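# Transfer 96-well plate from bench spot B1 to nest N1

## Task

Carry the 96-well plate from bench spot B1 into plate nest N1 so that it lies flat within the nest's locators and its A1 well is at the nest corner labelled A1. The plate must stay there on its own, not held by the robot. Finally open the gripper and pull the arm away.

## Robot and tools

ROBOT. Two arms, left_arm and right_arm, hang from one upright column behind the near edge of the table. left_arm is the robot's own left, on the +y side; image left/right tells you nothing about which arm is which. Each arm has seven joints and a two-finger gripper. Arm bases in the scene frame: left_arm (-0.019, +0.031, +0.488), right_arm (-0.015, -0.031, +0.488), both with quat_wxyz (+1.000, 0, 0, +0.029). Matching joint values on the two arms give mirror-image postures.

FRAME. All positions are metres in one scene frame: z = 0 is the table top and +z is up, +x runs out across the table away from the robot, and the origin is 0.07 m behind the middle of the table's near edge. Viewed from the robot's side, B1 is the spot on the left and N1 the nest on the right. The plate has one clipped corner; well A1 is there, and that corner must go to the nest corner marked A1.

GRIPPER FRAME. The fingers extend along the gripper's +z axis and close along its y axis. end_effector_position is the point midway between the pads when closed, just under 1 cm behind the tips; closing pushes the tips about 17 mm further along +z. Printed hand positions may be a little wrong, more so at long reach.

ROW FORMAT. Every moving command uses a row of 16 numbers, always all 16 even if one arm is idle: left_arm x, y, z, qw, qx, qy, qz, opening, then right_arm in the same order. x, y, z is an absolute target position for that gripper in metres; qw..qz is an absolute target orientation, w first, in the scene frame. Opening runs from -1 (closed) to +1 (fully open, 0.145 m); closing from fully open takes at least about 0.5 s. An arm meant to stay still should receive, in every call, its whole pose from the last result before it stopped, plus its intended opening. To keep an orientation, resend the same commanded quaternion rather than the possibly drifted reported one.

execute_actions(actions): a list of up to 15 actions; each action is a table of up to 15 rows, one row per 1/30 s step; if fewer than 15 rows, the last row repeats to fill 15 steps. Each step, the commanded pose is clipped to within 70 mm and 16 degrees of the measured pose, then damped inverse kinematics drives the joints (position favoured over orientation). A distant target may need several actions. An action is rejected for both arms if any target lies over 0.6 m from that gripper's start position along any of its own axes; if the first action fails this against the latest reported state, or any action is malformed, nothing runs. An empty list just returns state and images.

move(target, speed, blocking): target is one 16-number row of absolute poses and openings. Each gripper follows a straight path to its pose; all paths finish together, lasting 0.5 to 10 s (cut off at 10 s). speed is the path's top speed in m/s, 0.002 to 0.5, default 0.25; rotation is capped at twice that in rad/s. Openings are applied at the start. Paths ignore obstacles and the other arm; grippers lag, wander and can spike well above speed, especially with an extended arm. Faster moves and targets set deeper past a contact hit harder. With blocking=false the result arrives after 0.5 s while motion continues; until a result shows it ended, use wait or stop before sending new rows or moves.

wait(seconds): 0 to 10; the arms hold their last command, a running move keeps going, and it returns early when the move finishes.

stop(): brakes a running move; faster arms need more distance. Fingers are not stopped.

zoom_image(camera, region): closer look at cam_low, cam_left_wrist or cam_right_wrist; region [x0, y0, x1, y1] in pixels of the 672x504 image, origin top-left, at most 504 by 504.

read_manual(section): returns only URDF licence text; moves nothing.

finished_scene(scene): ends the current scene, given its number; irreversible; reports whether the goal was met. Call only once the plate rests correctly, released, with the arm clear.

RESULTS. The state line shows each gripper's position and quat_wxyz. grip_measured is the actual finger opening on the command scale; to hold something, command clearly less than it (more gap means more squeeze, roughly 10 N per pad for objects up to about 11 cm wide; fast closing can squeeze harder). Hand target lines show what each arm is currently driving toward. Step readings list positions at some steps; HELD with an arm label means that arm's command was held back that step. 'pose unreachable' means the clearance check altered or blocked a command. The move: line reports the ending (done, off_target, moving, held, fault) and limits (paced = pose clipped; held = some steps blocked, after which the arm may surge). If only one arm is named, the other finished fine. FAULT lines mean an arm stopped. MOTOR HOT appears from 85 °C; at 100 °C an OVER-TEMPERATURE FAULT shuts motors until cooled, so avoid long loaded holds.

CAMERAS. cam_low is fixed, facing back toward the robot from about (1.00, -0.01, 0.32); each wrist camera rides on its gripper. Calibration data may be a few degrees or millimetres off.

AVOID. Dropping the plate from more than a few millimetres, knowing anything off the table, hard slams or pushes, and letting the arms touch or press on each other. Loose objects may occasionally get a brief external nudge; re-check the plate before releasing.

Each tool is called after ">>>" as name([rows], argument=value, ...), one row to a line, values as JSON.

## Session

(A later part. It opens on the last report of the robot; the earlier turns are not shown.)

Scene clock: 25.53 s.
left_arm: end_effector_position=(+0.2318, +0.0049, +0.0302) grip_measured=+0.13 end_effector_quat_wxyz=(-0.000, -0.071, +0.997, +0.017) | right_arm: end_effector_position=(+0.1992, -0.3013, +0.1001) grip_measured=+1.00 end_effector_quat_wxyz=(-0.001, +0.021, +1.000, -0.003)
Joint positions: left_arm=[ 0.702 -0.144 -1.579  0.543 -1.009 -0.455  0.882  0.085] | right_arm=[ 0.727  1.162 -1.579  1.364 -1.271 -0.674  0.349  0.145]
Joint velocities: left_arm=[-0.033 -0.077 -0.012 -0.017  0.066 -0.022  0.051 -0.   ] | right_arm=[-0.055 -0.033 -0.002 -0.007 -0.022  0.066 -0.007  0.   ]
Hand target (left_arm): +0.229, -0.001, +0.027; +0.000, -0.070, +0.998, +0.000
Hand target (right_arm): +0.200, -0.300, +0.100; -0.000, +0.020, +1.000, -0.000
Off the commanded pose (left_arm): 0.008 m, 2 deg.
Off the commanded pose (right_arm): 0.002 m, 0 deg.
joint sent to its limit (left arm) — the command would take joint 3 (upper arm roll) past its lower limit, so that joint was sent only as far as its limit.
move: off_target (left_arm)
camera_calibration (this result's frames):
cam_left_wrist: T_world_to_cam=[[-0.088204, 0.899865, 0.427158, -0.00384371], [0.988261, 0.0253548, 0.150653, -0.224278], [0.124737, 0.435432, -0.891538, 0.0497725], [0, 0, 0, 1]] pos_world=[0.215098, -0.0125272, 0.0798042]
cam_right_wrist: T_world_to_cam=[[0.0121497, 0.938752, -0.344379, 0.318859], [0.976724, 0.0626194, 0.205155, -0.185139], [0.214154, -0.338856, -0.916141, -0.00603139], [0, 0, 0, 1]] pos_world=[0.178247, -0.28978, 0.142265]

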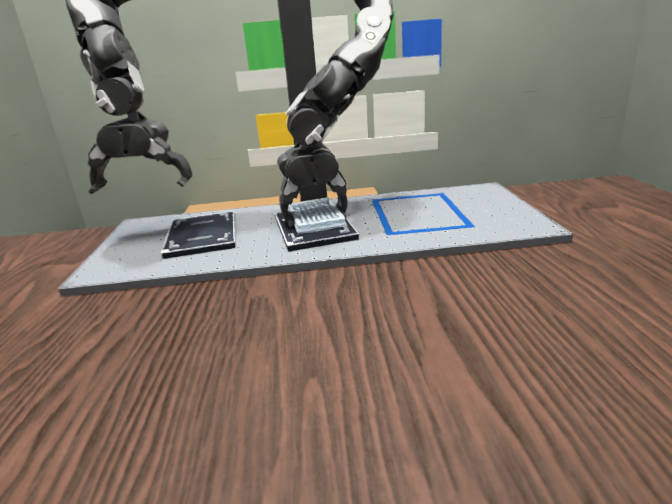

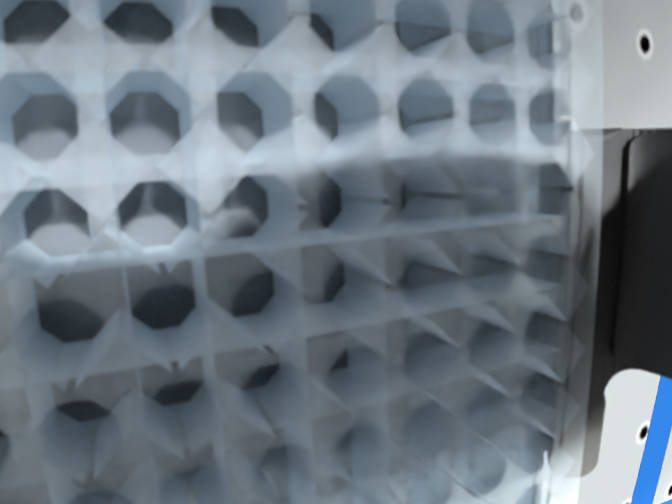

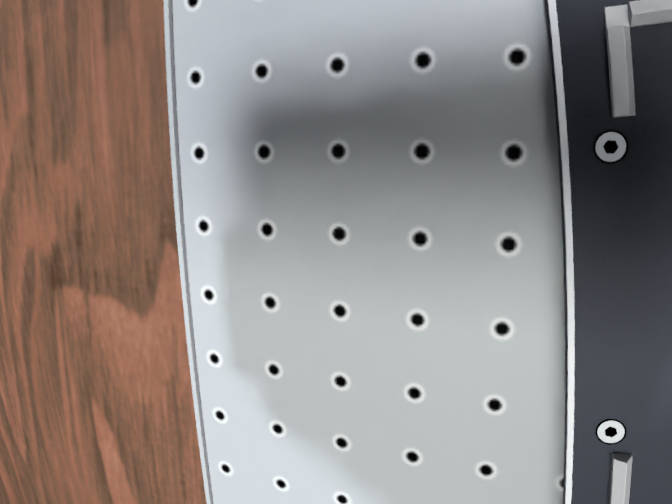

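Resting on three locators; fine for a handover.

>>> move(target=[0.231,0.004,0.032,0,0.07,-0.9976,0,0.6,0.2,-0.3,0.1,0,0.02,1,0,1], speed=0.01)

>>> move(target=[0.231,0.004,0.075,0,0.07,-0.9976,0,0.6,0.21,-0.22,0.1,0,-0.06,1,0,0.7], speed=0.15)

>>> move(target=[0.21,0.28,0.09,0,0.07,-0.9976,0,0.6,0.225,0,0.1,0,-0.06,1,0,0.7], speed=0.2)

Scene clock: 27.80 s.
left_arm: end_effector_position=(+0.2310, +0.0049, +0.0318) grip_measured=+0.60 end_effector_quat_wxyz=(+0.000, -0.067, +0.998, +0.004) | right_arm: end_effector_position=(+0.1992, -0.3013, +0.1001) grip_measured=+1.00 end_effector_quat_wxyz=(-0.001, +0.021, +1.000, -0.003)
Joint positions: left_arm=[ 0.702 -0.108 -1.577  0.6   -1.007 -0.451  0.876  0.119] | right_arm=[ 0.727  1.162 -1.579  1.364 -1.271 -0.674  0.349  0.145]
Joint velocities: left_arm=[-0.033 -0.055 -0.007 -0.002 -0.022 -0.066 -0.007 -0.   ] | right_arm=[-0.011 -0.033  0.002 -0.007 -0.051 -0.081  0.007  0.   ]
Hand target (left_arm): +0.231, +0.004, +0.032; -0.000, -0.070, +0.998, +0.000
Hand target (right_arm): +0.200, -0.300, +0.100; -0.000, +0.020, +1.000, -0.000
Off the commanded pose (left_arm): 0.001 m, 1 deg.
Off the commanded pose (right_arm): 0.002 m, 0 deg.
move: done
camera_calibration (this result's frames):
cam_left_wrist: T_world_to_cam=[[-0.0824295, 0.911101, 0.403857, -0.00526841], [0.988033, 0.0216996, 0.152709, -0.223707], [0.13037, 0.411612, -0.901986, 0.0505214], [0, 0, 0, 1]] pos_world=[0.214009, -0.0111408, 0.0818593]
cam_right_wrist: T_world_to_cam=[[0.0121497, 0.938752, -0.344379, 0.318859], [0.976724, 0.0626194, 0.205155, -0.185139], [0.214154, -0.338856, -0.916141, -0.00603139], [0, 0, 0, 1]] pos_world=[0.178247, -0.28978, 0.142265]

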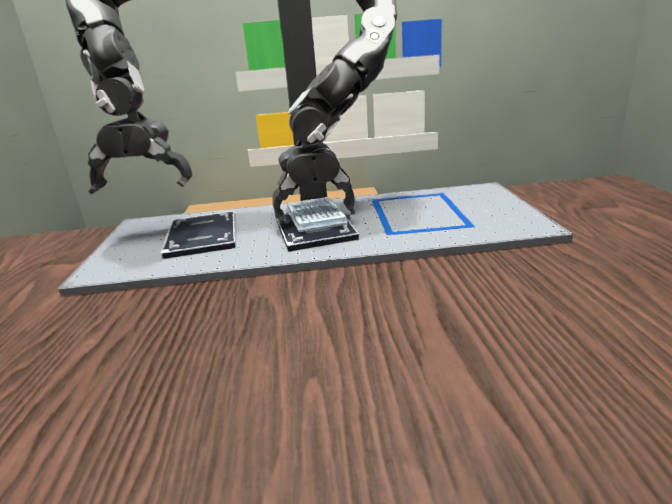

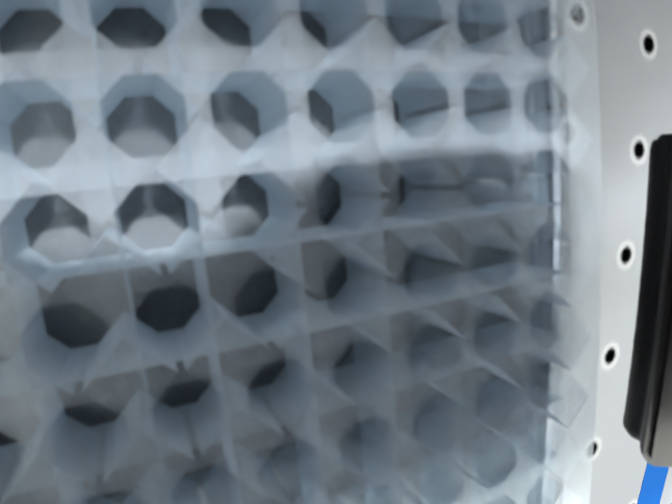

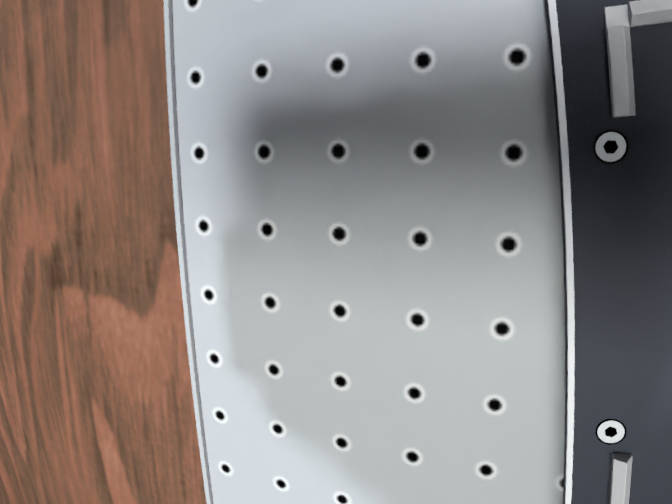

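Scene clock: 28.73 s.
left_arm: end_effector_position=(+0.2295, +0.0020, +0.0737) grip_measured=+0.60 end_effector_quat_wxyz=(-0.002, -0.070, +0.998, -0.002) | right_arm: end_effector_position=(+0.2105, -0.2189, +0.0994) grip_measured=+0.70 end_effector_quat_wxyz=(+0.002, -0.061, +0.998, +0.003)
Joint positions: left_arm=[ 0.748  0.029 -1.516  0.948 -0.909 -0.391  1.104  0.119] | right_arm=[ 0.763  0.99  -1.579  1.496 -1.207 -0.676  0.604  0.125]
Joint velocities: left_arm=[ 0.055  0.033  0.002 -0.012 -0.037  0.081 -0.022 -0.   ] | right_arm=[-0.011  0.011 -0.007 -0.002 -0.022 -0.037  0.037  0.   ]
Hand target (left_arm): +0.230, +0.003, +0.074; -0.002, -0.072, +0.997, -0.000
Hand target (right_arm): +0.211, -0.220, +0.100; +0.001, -0.061, +0.998, -0.001
Off the commanded pose (left_arm): 0.003 m, 0 deg.
Off the commanded pose (right_arm): 0.001 m, 0 deg.
move: done
camera_calibration (this result's frames):
cam_left_wrist: T_world_to_cam=[[-0.0848365, 0.916116, 0.391834, -0.018182], [0.98853, 0.0280733, 0.148392, -0.228333], [0.124944, 0.399929, -0.90799, 0.0914089], [0, 0, 0, 1]] pos_world=[0.21275, -0.0134902, 0.124005]
cam_right_wrist: T_world_to_cam=[[-0.139455, 0.932054, -0.334407, 0.270535], [0.952673, 0.218406, 0.211453, -0.16263], [0.270122, -0.289092, -0.918401, 0.0182634], [0, 0, 0, 1]] pos_world=[0.187727, -0.211354, 0.14163]

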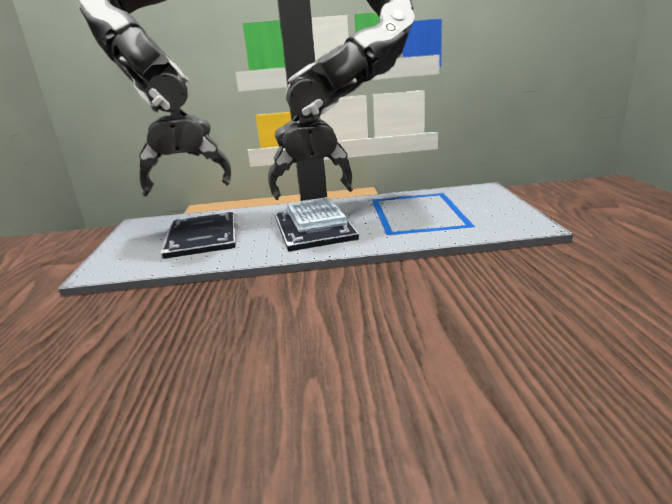

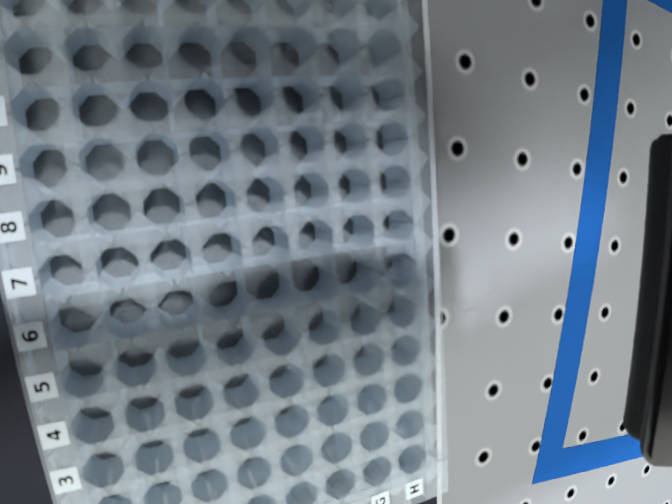

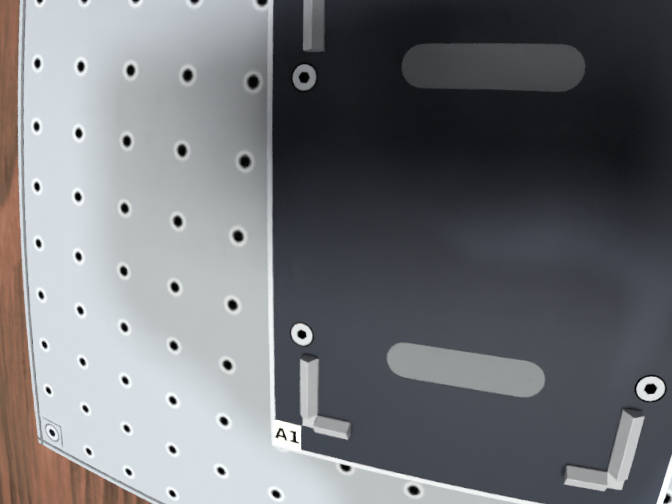

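Scene clock: 30.57 s.
left_arm: end_effector_position=(+0.2077, +0.2809, +0.0912) grip_measured=+0.60 end_effector_quat_wxyz=(-0.003, -0.070, +0.998, +0.001) | right_arm: end_effector_position=(+0.2265, -0.0003, +0.0979) grip_measured=+0.70 end_effector_quat_wxyz=(+0.004, -0.064, +0.998, +0.001)
Joint positions: left_arm=[ 0.767  0.945 -1.517  1.25  -1.189 -0.74   0.504  0.119] | right_arm=[ 0.811  0.202 -1.564  1.212 -0.883 -0.461  1.15   0.125]
Joint velocities: left_arm=[-0.033  0.077 -0.007  0.002  0.051  0.037 -0.051  0.   ] | right_arm=[-0.055  0.055  0.007 -0.002 -0.022 -0.007 -0.066 -0.   ]
Hand target (left_arm): +0.207, +0.281, +0.091; -0.004, -0.069, +0.998, -0.001
Hand target (right_arm): +0.228, -0.000, +0.099; +0.006, -0.062, +0.998, -0.001
Off the commanded pose (left_arm): 0.003 m, 0 deg.
Off the commanded pose (right_arm): 0.003 m, 1 deg.
move: done
camera_calibration (this result's frames):
cam_left_wrist: T_world_to_cam=[[-0.0844365, 0.913622, 0.397699, -0.282285], [0.988676, 0.0271252, 0.147595, -0.216938], [0.124058, 0.405658, -0.905567, -0.00321016], [0, 0, 0, 1]] pos_world=[0.191045, 0.265088, 0.141376]
cam_right_wrist: T_world_to_cam=[[-0.142696, 0.930131, -0.338369, 0.0696641], [0.950277, 0.224351, 0.215963, -0.225236], [0.276788, -0.290727, -0.915896, 0.0739745], [0, 0, 0, 1]] pos_world=[0.203503, 0.00724176, 0.139968]

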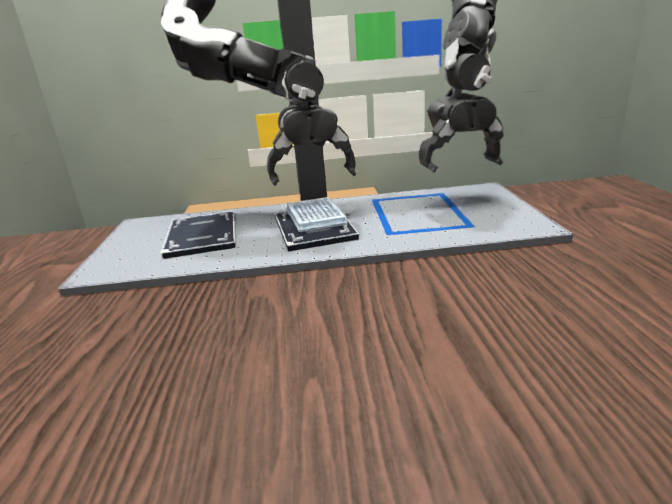

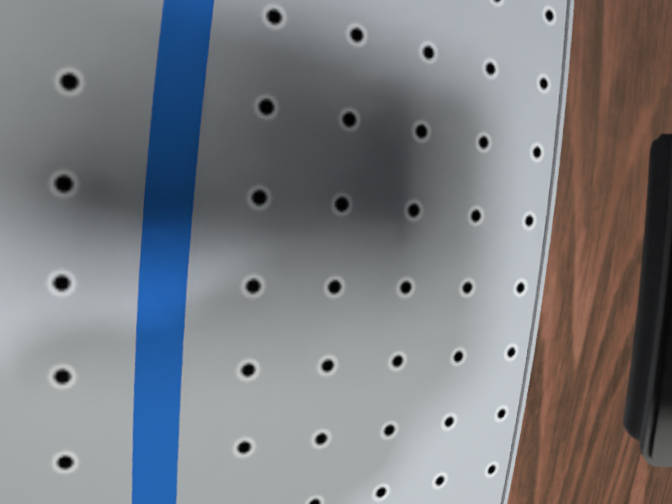

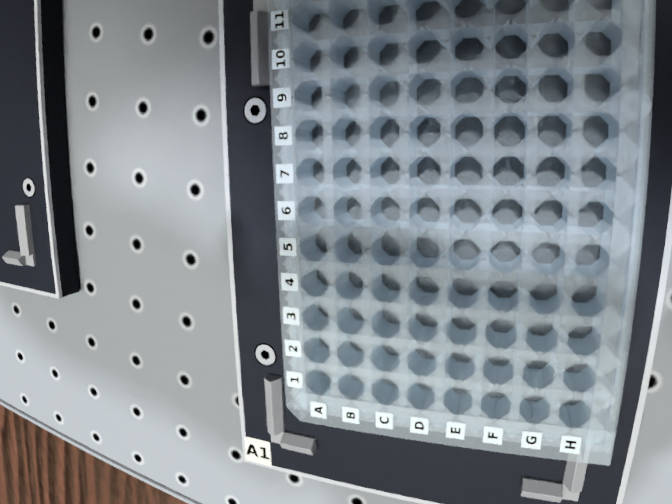

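>>> move(target=[0.21,0.28,0.09,0,0.07,-0.9976,0,0.6,0.2165,-0.003,0.026,0,-0.095,0.995,0,0.6], speed=0.05)

>>> zoom_image(camera="cam_low", region=[260,180,380,260])

>>> move(target=[0.21,0.28,0.09,0,0.07,-0.9976,0,0.6,0.2165,-0.003,0.026,0,-0.095,0.995,0,-0.3], speed=0.05)

>>> zoom_image(camera="cam_low", region=[260,180,380,260])

Scene clock: 32.63 s.
left_arm: end_effector_position=(+0.2088, +0.2814, +0.0902) grip_measured=+0.60 end_effector_quat_wxyz=(-0.002, -0.070, +0.998, +0.003) | right_arm: end_effector_position=(+0.2166, -0.0040, +0.0268) grip_measured=+0.60 end_effector_quat_wxyz=(-0.000, -0.093, +0.996, -0.002)
Joint positions: left_arm=[ 0.767  0.938 -1.517  1.241 -1.193 -0.739  0.504  0.119] | right_arm=[ 0.665  0.052 -1.58   0.805 -1.171 -0.559  0.825  0.119]
Joint velocities: left_arm=[-0.055  0.055 -0.007 -0.002 -0.007 -0.007 -0.066 -0.   ] | right_arm=[ 0.033  0.055 -0.012  0.012  0.007  0.007 -0.022  0.   ]
Hand target (left_arm): +0.210, +0.280, +0.090; +0.000, -0.070, +0.998, -0.000
Hand target (right_arm): +0.216, -0.003, +0.026; -0.001, -0.096, +0.995, -0.000
Off the commanded pose (left_arm): 0.002 m, 0 deg.
Off the commanded pose (right_arm): 0.001 m, 0 deg.
move: done
camera_calibration (this result's frames):
cam_left_wrist: T_world_to_cam=[[-0.0854029, 0.911959, 0.401294, -0.281911], [0.988485, 0.0270568, 0.14888, -0.217967], [0.124915, 0.409388, -0.903769, -0.00584527], [0, 0, 0, 1]] pos_world=[0.192111, 0.265382, 0.140297]
cam_right_wrist: T_world_to_cam=[[-0.200607, 0.918001, -0.342098, 0.060276], [0.937195, 0.281537, 0.205918, -0.196272], [0.285346, -0.279304, -0.916824, 0.00873187], [0, 0, 0, 1]] pos_world=[0.193545, 0.00236335, 0.0690418]

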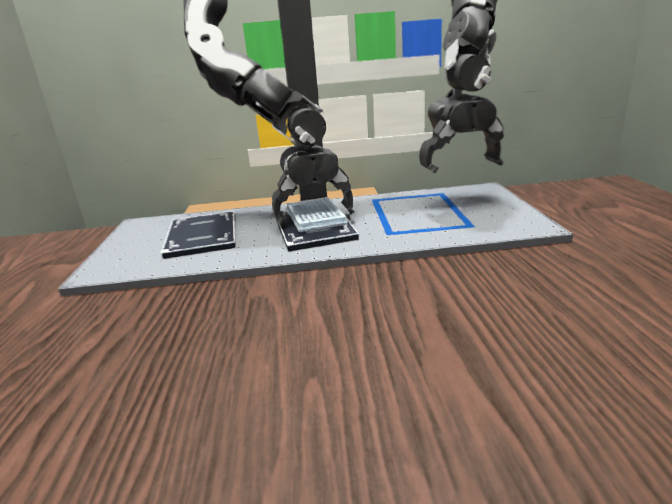

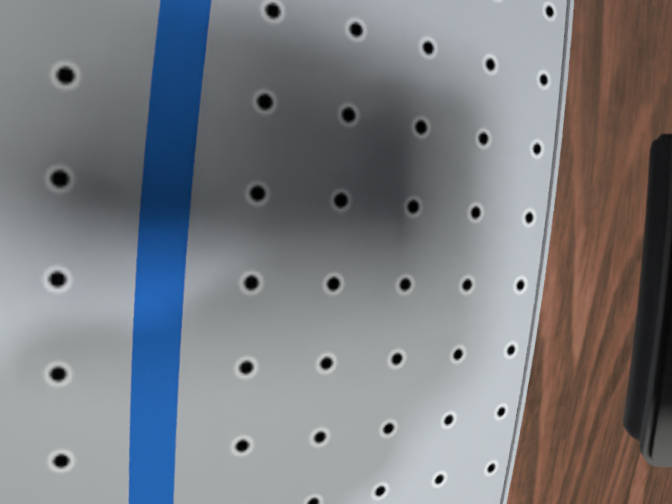

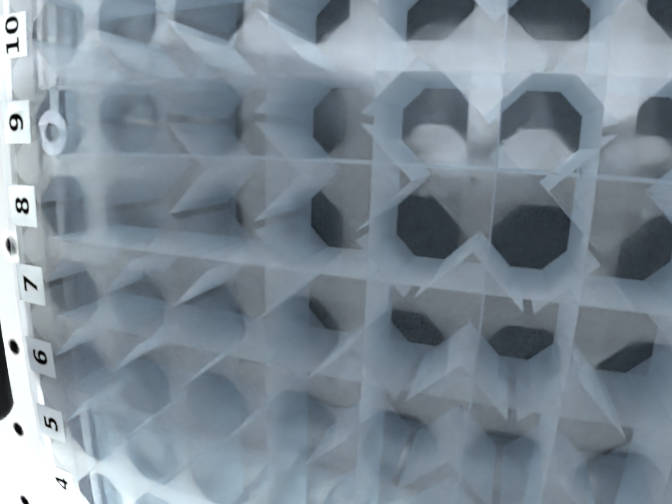

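Region (260, 180, 380, 260) of cam_low's 672x504 image, scaled by 4.200, with more detail than that image has.

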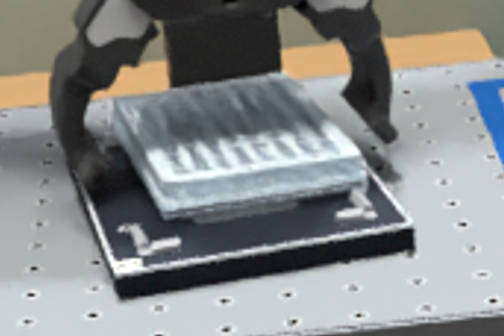

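Scene clock: 33.33 s.
left_arm: end_effector_position=(+0.2089, +0.2813, +0.0901) grip_measured=+0.60 end_effector_quat_wxyz=(-0.002, -0.070, +0.998, +0.003) | right_arm: end_effector_position=(+0.2167, -0.0039, +0.0266) grip_measured=+0.17 end_effector_quat_wxyz=(-0.001, -0.094, +0.996, -0.002)
Joint positions: left_arm=[ 0.767  0.938 -1.517  1.24  -1.193 -0.739  0.504  0.119] | right_arm=[ 0.665  0.049 -1.58   0.801 -1.172 -0.561  0.823  0.088]
Joint velocities: left_arm=[-0.033 -0.033  0.007 -0.007  0.022 -0.066 -0.081 -0.   ] | right_arm=[-0.033  0.011 -0.002 -0.012 -0.022  0.037  0.022  0.   ]
Hand target (left_arm): +0.210, +0.280, +0.090; -0.000, -0.070, +0.998, -0.000
Hand target (right_arm): +0.217, -0.003, +0.026; +0.000, -0.095, +0.995, -0.000
Off the commanded pose (left_arm): 0.002 m, 0 deg.
Off the commanded pose (right_arm): 0.001 m, 0 deg.
move: done
camera_calibration (this result's frames):
cam_left_wrist: T_world_to_cam=[[-0.0854088, 0.911963, 0.401283, -0.281841], [0.988486, 0.02707, 0.148869, -0.218008], [0.1249, 0.409378, -0.903775, -0.00586967], [0, 0, 0, 1]] pos_world=[0.192159, 0.265333, 0.140248]
cam_right_wrist: T_world_to_cam=[[-0.201762, 0.917615, -0.342454, 0.0603509], [0.936973, 0.282666, 0.205379, -0.196299], [0.285259, -0.279433, -0.916812, 0.00853721], [0, 0, 0, 1]] pos_world=[0.193669, 0.00249396, 0.0688102]

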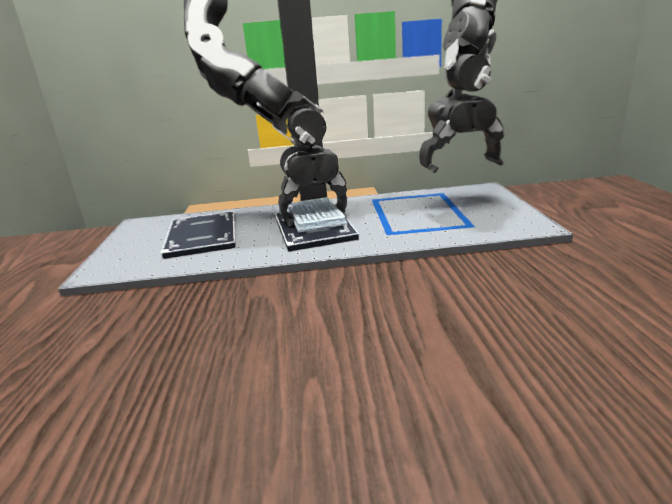

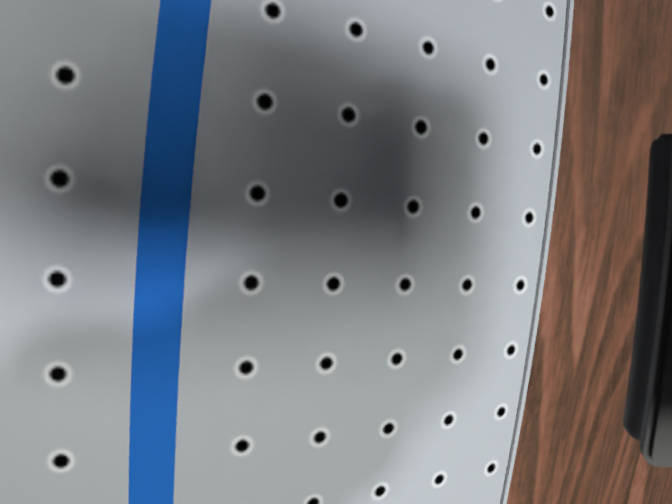

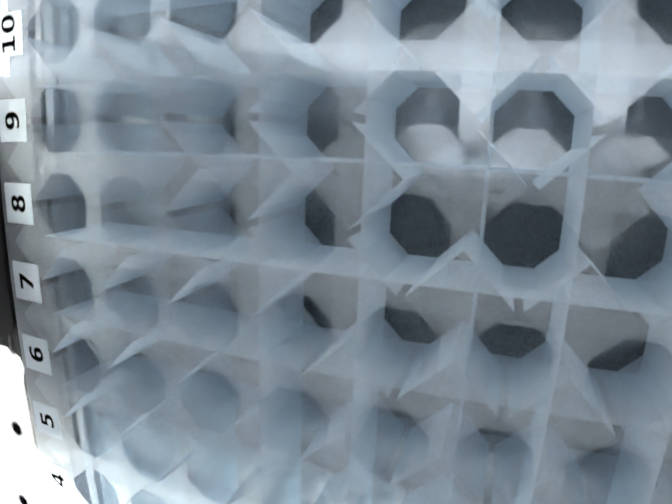

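Region (260, 180, 380, 260) of cam_low's 672x504 image, scaled by 4.200, with more detail than that image has.

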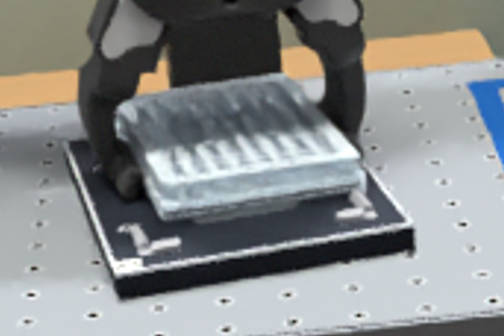

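>>> move(target=[0.21,0.28,0.09,0,0.07,-0.9976,0,0.6,0.2165,-0.003,0.05,0,-0.095,0.995,0,-0.3], speed=0.05)

>>> move(target=[0.21,0.28,0.09,0,0.07,-0.9976,0,0.6,0.21,-0.214,0.045,0,-0.06,0.998,0,-0.3], speed=0.12)

>>> move(target=[0.21,0.28,0.09,0,0.07,-0.9976,0,0.6,0.21,-0.214,0.029,0,-0.06,0.998,0,-0.3], speed=0.02)

>>> zoom_image(camera="cam_low", region=[140,185,260,265])

Scene clock: 34.30 s.
left_arm: end_effector_position=(+0.2089, +0.2813, +0.0901) grip_measured=+0.60 end_effector_quat_wxyz=(-0.002, -0.070, +0.998, +0.003) | right_arm: end_effector_position=(+0.2150, -0.0023, +0.0489) grip_measured=+0.17 end_effector_quat_wxyz=(-0.001, -0.097, +0.995, +0.002)
Joint positions: left_arm=[ 0.767  0.938 -1.517  1.24  -1.193 -0.739  0.504  0.119] | right_arm=[ 0.687  0.121 -1.551  0.981 -1.107 -0.556  0.948  0.088]
Joint velocities: left_arm=[-0.011 -0.033 -0.012 -0.002  0.051 -0.051  0.051 -0.   ] | right_arm=[-0.055 -0.033 -0.022 -0.002 -0.037  0.007  0.022 -0.   ]
Hand target (left_arm): +0.210, +0.280, +0.090; -0.000, -0.070, +0.998, +0.000
Hand target (right_arm): +0.216, -0.003, +0.050; +0.000, -0.095, +0.995, +0.000
Off the commanded pose (left_arm): 0.002 m, 0 deg.
Off the commanded pose (right_arm): 0.002 m, 0 deg.
move: done
camera_calibration (this result's frames):
cam_left_wrist: T_world_to_cam=[[-0.0854088, 0.911963, 0.401283, -0.281841], [0.988486, 0.02707, 0.148869, -0.218008], [0.1249, 0.409378, -0.903775, -0.00586967], [0, 0, 0, 1]] pos_world=[0.192159, 0.265333, 0.140248]
cam_right_wrist: T_world_to_cam=[[-0.208878, 0.918646, -0.33535, 0.0673899], [0.935419, 0.2877, 0.205474, -0.199397], [0.285238, -0.270773, -0.919413, 0.0300723], [0, 0, 0, 1]] pos_world=[0.192018, 0.00360179, 0.091219]

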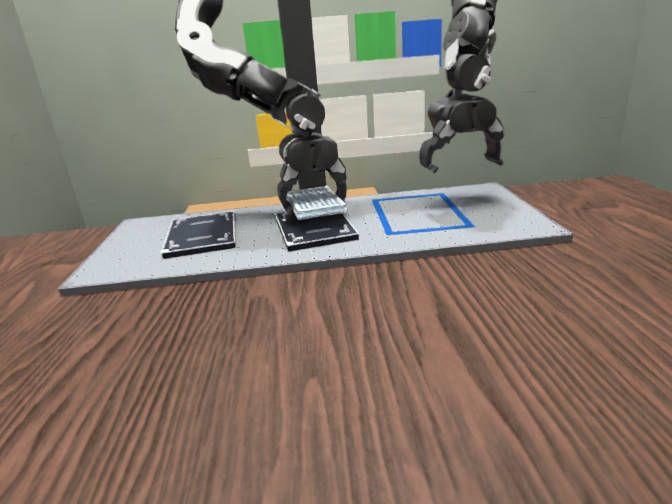

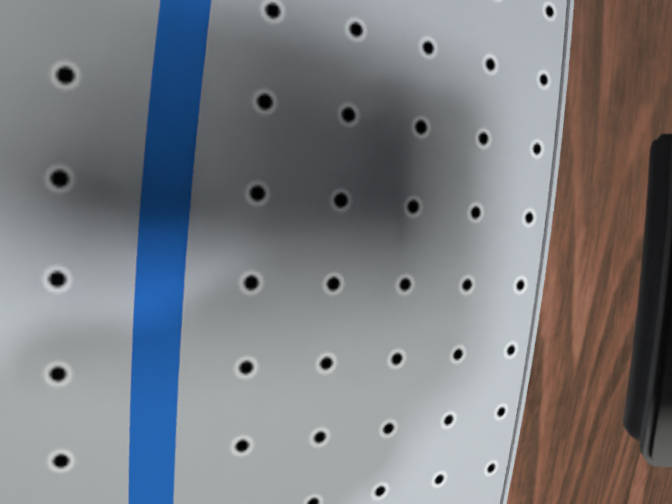

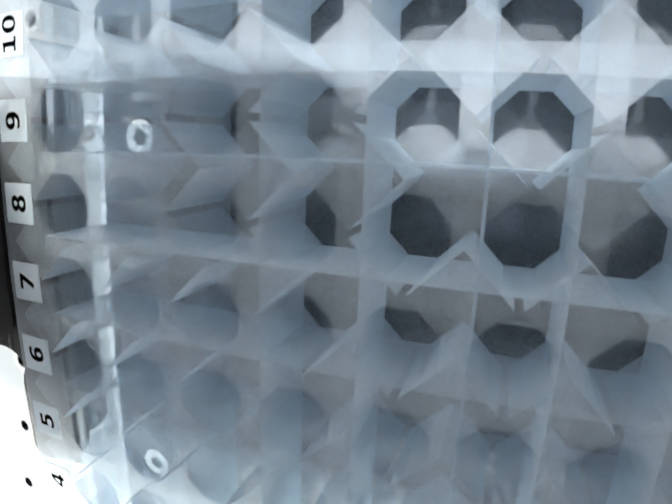

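Scene clock: 36.47 s.
left_arm: end_effector_position=(+0.2089, +0.2813, +0.0901) grip_measured=+0.60 end_effector_quat_wxyz=(-0.002, -0.070, +0.998, +0.003) | right_arm: end_effector_position=(+0.2092, -0.2145, +0.0465) grip_measured=+0.17 end_effector_quat_wxyz=(-0.002, -0.056, +0.998, -0.001)
Joint positions: left_arm=[ 0.767  0.938 -1.517  1.24  -1.193 -0.739  0.504  0.119] | right_arm=[ 0.658  0.808 -1.579  1.217 -1.327 -0.618  0.469  0.088]
Joint velocities: left_arm=[-0.077 -0.055  0.007 -0.007  0.022  0.007 -0.022 -0.   ] | right_arm=[ 0.011  0.033  0.002  0.012 -0.007  0.051 -0.007  0.   ]
Hand target (left_arm): +0.210, +0.280, +0.090; -0.000, -0.070, +0.998, +0.000
Hand target (right_arm): +0.207, -0.214, +0.046; -0.005, -0.058, +0.998, +0.001
Off the commanded pose (left_arm): 0.002 m, 0 deg.
Off the commanded pose (right_arm): 0.002 m, 1 deg.
move: done
camera_calibration (this result's frames):
cam_left_wrist: T_world_to_cam=[[-0.0854088, 0.911963, 0.401283, -0.281841], [0.988486, 0.02707, 0.148869, -0.218008], [0.1249, 0.409378, -0.903775, -0.00586967], [0, 0, 0, 1]] pos_world=[0.192159, 0.265333, 0.140248]
cam_right_wrist: T_world_to_cam=[[-0.132447, 0.930627, -0.34116, 0.247147], [0.95646, 0.210311, 0.202371, -0.153255], [0.260082, -0.299502, -0.917963, -0.0289199], [0, 0, 0, 1]] pos_world=[0.186838, -0.206432, 0.0887837]

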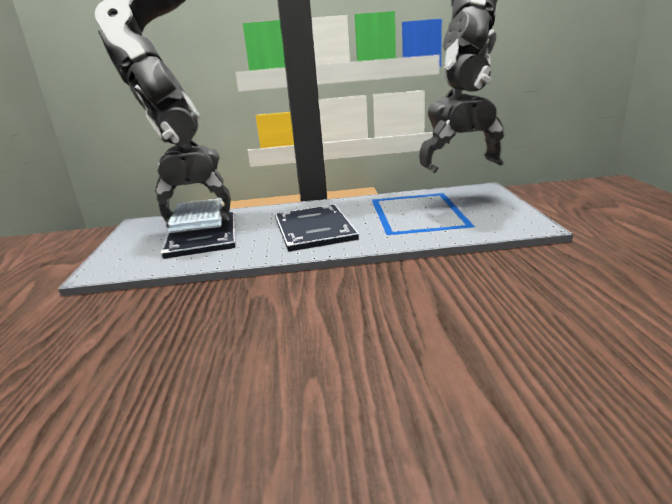

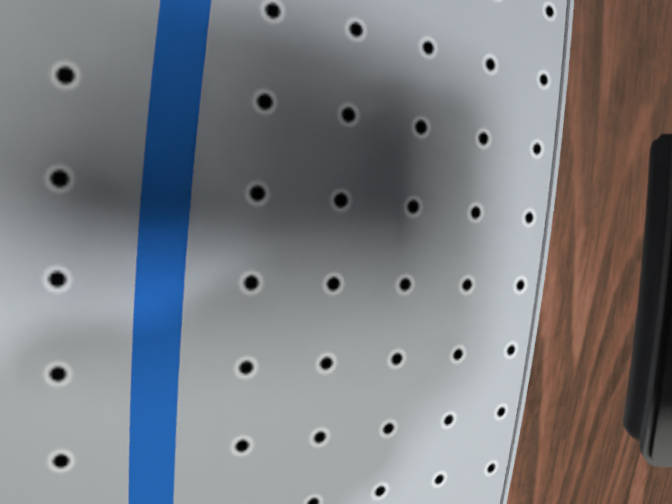

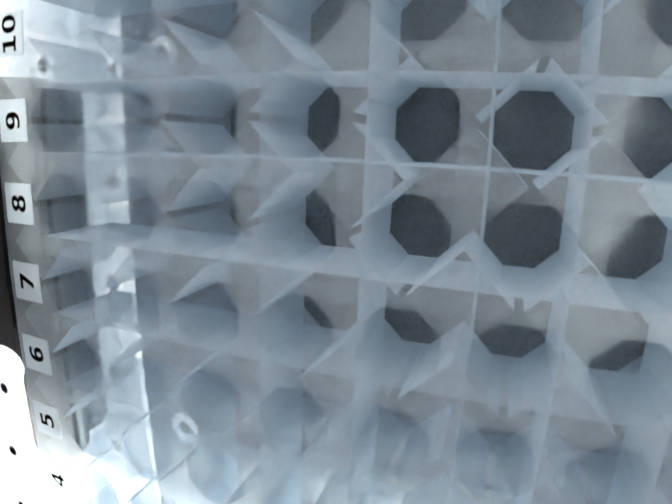

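Scene clock: 37.57 s.
left_arm: end_effector_position=(+0.2089, +0.2813, +0.0901) grip_measured=+0.60 end_effector_quat_wxyz=(-0.002, -0.070, +0.998, +0.003) | right_arm: end_effector_position=(+0.2106, -0.2151, +0.0297) grip_measured=+0.17 end_effector_quat_wxyz=(-0.000, -0.060, +0.998, -0.003)
Joint positions: left_arm=[ 0.767  0.938 -1.517  1.24  -1.193 -0.739  0.504  0.119] | right_arm=[ 0.631  0.746 -1.579  1.103 -1.385 -0.604  0.399  0.088]
Joint velocities: left_arm=[-0.033 -0.011  0.007 -0.002 -0.066 -0.022 -0.066 -0.   ] | right_arm=[-0.033 -0.033  0.002 -0.002 -0.022  0.051  0.007  0.   ]
Hand target (left_arm): +0.210, +0.280, +0.090; -0.000, -0.070, +0.998, +0.000
Hand target (right_arm): +0.210, -0.214, +0.029; +0.000, -0.060, +0.998, -0.000
Off the commanded pose (left_arm): 0.002 m, 0 deg.
Off the commanded pose (right_arm): 0.001 m, 0 deg.
move: done
camera_calibration (this result's frames):
cam_left_wrist: T_world_to_cam=[[-0.0854088, 0.911963, 0.401283, -0.281841], [0.988486, 0.02707, 0.148869, -0.218008], [0.1249, 0.409378, -0.903775, -0.00586967], [0, 0, 0, 1]] pos_world=[0.192159, 0.265333, 0.140248]
cam_right_wrist: T_world_to_cam=[[-0.137901, 0.928829, -0.343891, 0.243034], [0.953842, 0.218062, 0.20648, -0.148988], [0.266774, -0.299544, -0.916027, -0.0463236], [0, 0, 0, 1]] pos_world=[0.187984, -0.207124, 0.0719066]

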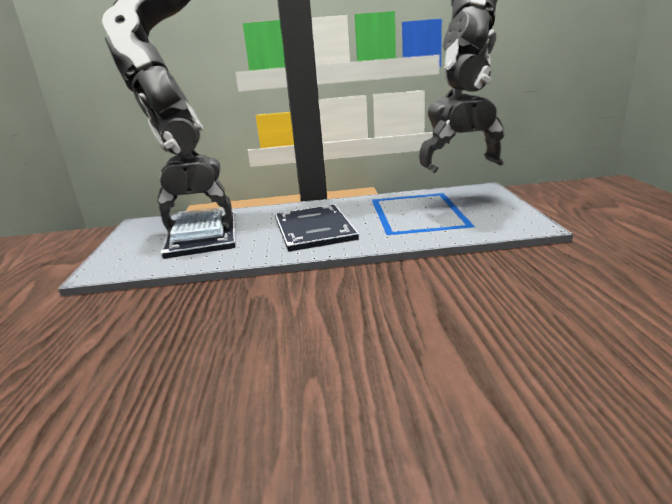

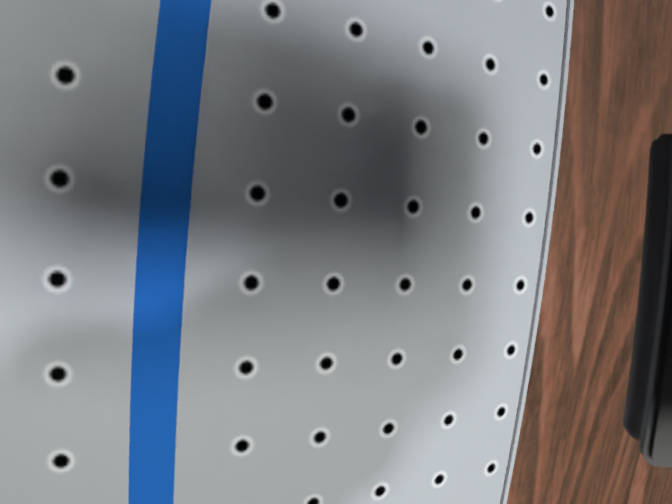

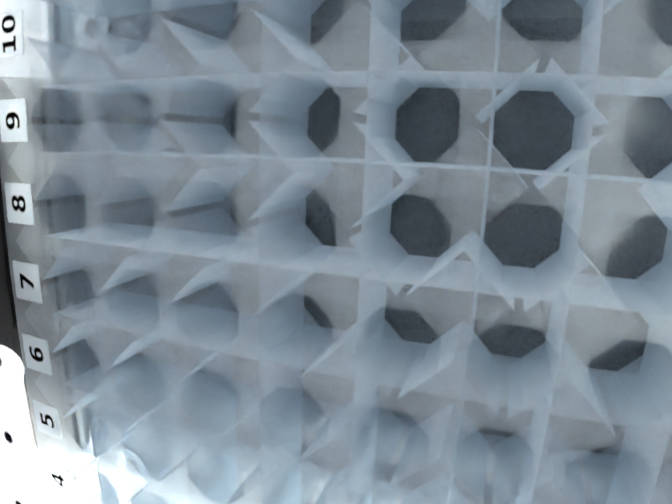

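Region (140, 185, 260, 265) of cam_low's 672x504 image, scaled by 4.200, with more detail than that image has.

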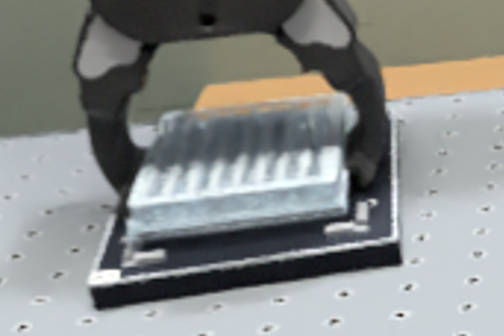

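>>> move(target=[0.21,0.28,0.09,0,0.07,-0.9976,0,0.6,0.21,-0.2115,0.028,0,-0.06,0.998,0,-0.3], speed=0.01)

>>> move(target=[0.21,0.28,0.09,0,0.07,-0.9976,0,0.6,0.21,-0.2115,0.021,0,-0.06,0.998,0,-0.3], speed=0.008)

>>> zoom_image(camera="cam_low", region=[140,185,260,265])

Scene clock: 38.50 s.
left_arm: end_effector_position=(+0.2089, +0.2813, +0.0901) grip_measured=+0.60 end_effector_quat_wxyz=(-0.002, -0.070, +0.998, +0.003) | right_arm: end_effector_position=(+0.2101, -0.2122, +0.0285) grip_measured=+0.17 end_effector_quat_wxyz=(-0.001, -0.061, +0.998, -0.001)
Joint positions: left_arm=[ 0.767  0.938 -1.517  1.24  -1.193 -0.739  0.504  0.119] | right_arm=[ 0.629  0.737 -1.579  1.099 -1.386 -0.603  0.399  0.088]
Joint velocities: left_arm=[-0.055 -0.011  0.002  0.007  0.022 -0.066  0.007 -0.   ] | right_arm=[-0.011  0.055 -0.012 -0.002 -0.066 -0.007  0.007 -0.   ]
Hand target (left_arm): +0.210, +0.280, +0.090; -0.000, -0.070, +0.998, +0.000
Hand target (right_arm): +0.210, -0.212, +0.028; -0.000, -0.060, +0.998, -0.000
Off the commanded pose (left_arm): 0.002 m, 0 deg.
Off the commanded pose (right_arm): 0.001 m, 0 deg.
move: done
camera_calibration (this result's frames):
cam_left_wrist: T_world_to_cam=[[-0.0854088, 0.911963, 0.401283, -0.281841], [0.988486, 0.02707, 0.148869, -0.218008], [0.1249, 0.409378, -0.903775, -0.00586967], [0, 0, 0, 1]] pos_world=[0.192159, 0.265333, 0.140248]
cam_right_wrist: T_world_to_cam=[[-0.140723, 0.92966, -0.340484, 0.240507], [0.953544, 0.219793, 0.206023, -0.148487], [0.266367, -0.295675, -0.917401, -0.0455405], [0, 0, 0, 1]] pos_world=[0.187564, -0.204419, 0.0707017]

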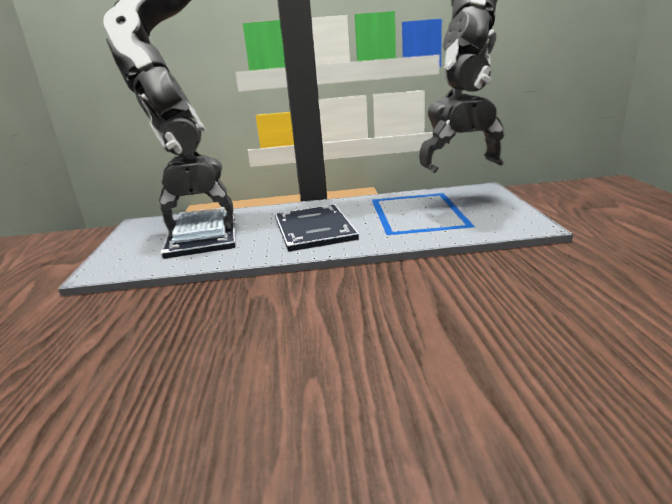

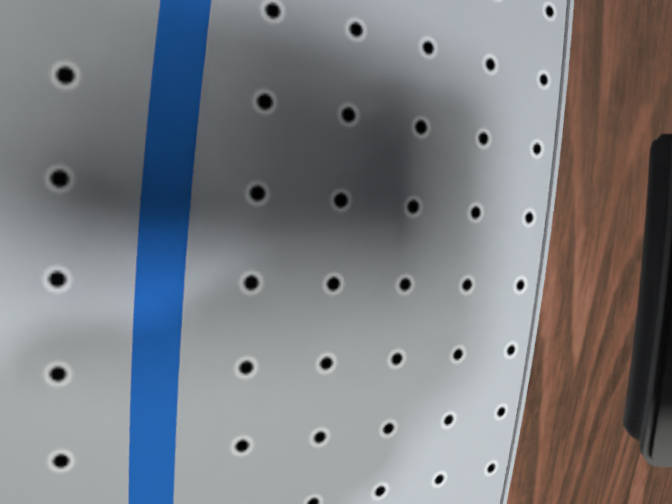

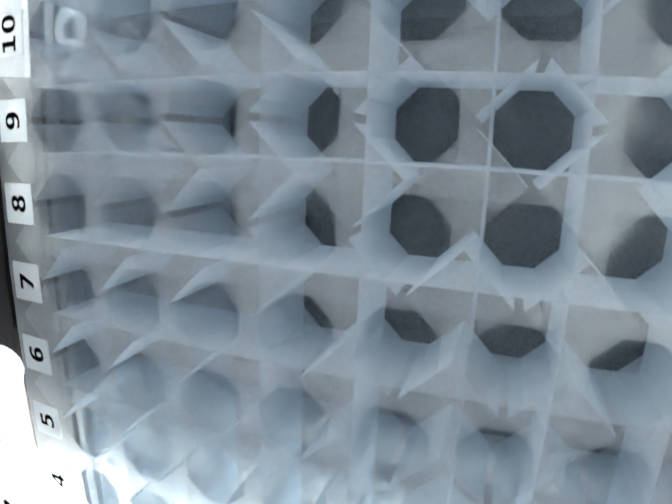

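Scene clock: 39.67 s.
left_arm: end_effector_position=(+0.2089, +0.2813, +0.0901) grip_measured=+0.60 end_effector_quat_wxyz=(-0.002, -0.070, +0.998, +0.003) | right_arm: end_effector_position=(+0.2107, -0.2134, +0.0263) grip_measured=+0.17 end_effector_quat_wxyz=(-0.010, -0.059, +0.998, +0.001)
Joint positions: left_arm=[ 0.767  0.938 -1.517  1.24  -1.193 -0.739  0.504  0.119] | right_arm=[ 0.628  0.721 -1.569  1.063 -1.392 -0.629  0.379  0.088]
Joint velocities: left_arm=[ 0.077 -0.033 -0.007  0.012 -0.051 -0.051 -0.066 -0.   ] | right_arm=[-0.011  0.011  0.027 -0.002 -0.007  0.051 -0.066  0.   ]
Hand target (left_arm): +0.210, +0.280, +0.090; -0.000, -0.070, +0.998, +0.000
Hand target (right_arm): +0.210, -0.211, +0.021; -0.000, -0.060, +0.998, +0.000
Off the commanded pose (left_arm): 0.002 m, 0 deg.
Off the commanded pose (right_arm): 0.006 m, 1 deg.
move: off_target (right_arm)
camera_calibration (this result's frames):
cam_left_wrist: T_world_to_cam=[[-0.0854088, 0.911963, 0.401283, -0.281841], [0.988486, 0.02707, 0.148869, -0.218008], [0.1249, 0.409378, -0.903775, -0.00586967], [0, 0, 0, 1]] pos_world=[0.192159, 0.265333, 0.140248]
cam_right_wrist: T_world_to_cam=[[-0.142995, 0.930949, -0.335985, 0.241614], [0.958073, 0.215366, 0.188982, -0.1498], [0.248292, -0.294874, -0.922713, -0.0439144], [0, 0, 0, 1]] pos_world=[0.188972, -0.205618, 0.0689677]

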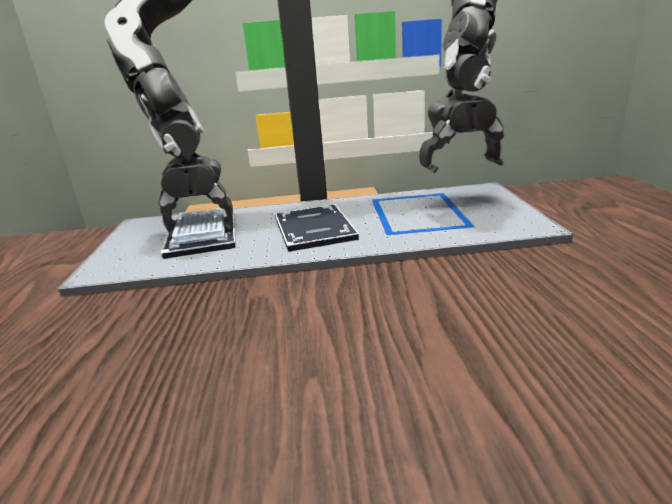

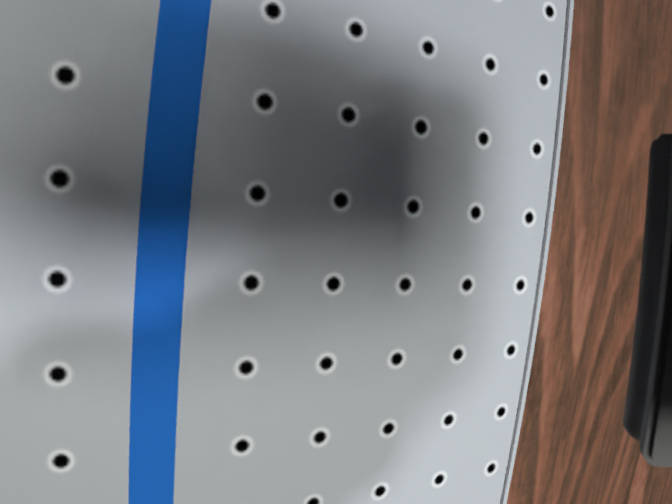

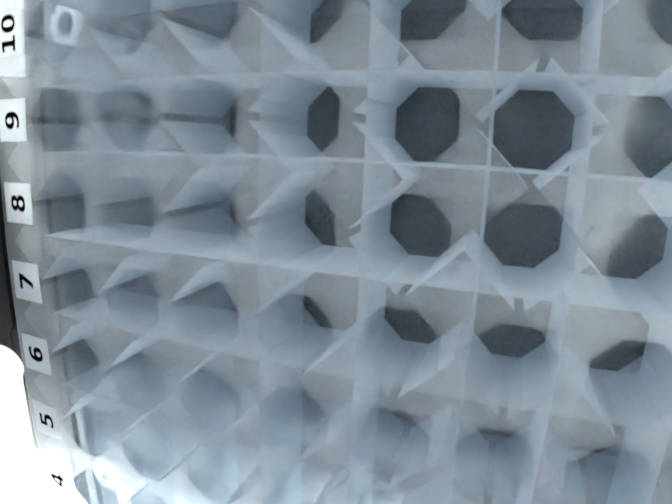

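Region (140, 185, 260, 265) of cam_low's 672x504 image, scaled by 4.200, with more detail than that image has.

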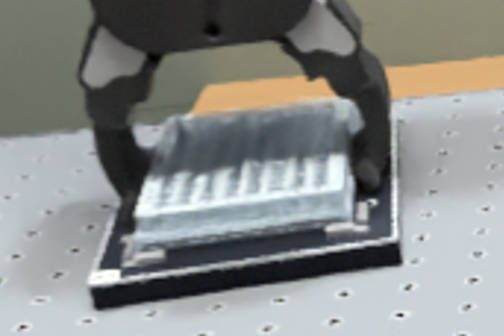

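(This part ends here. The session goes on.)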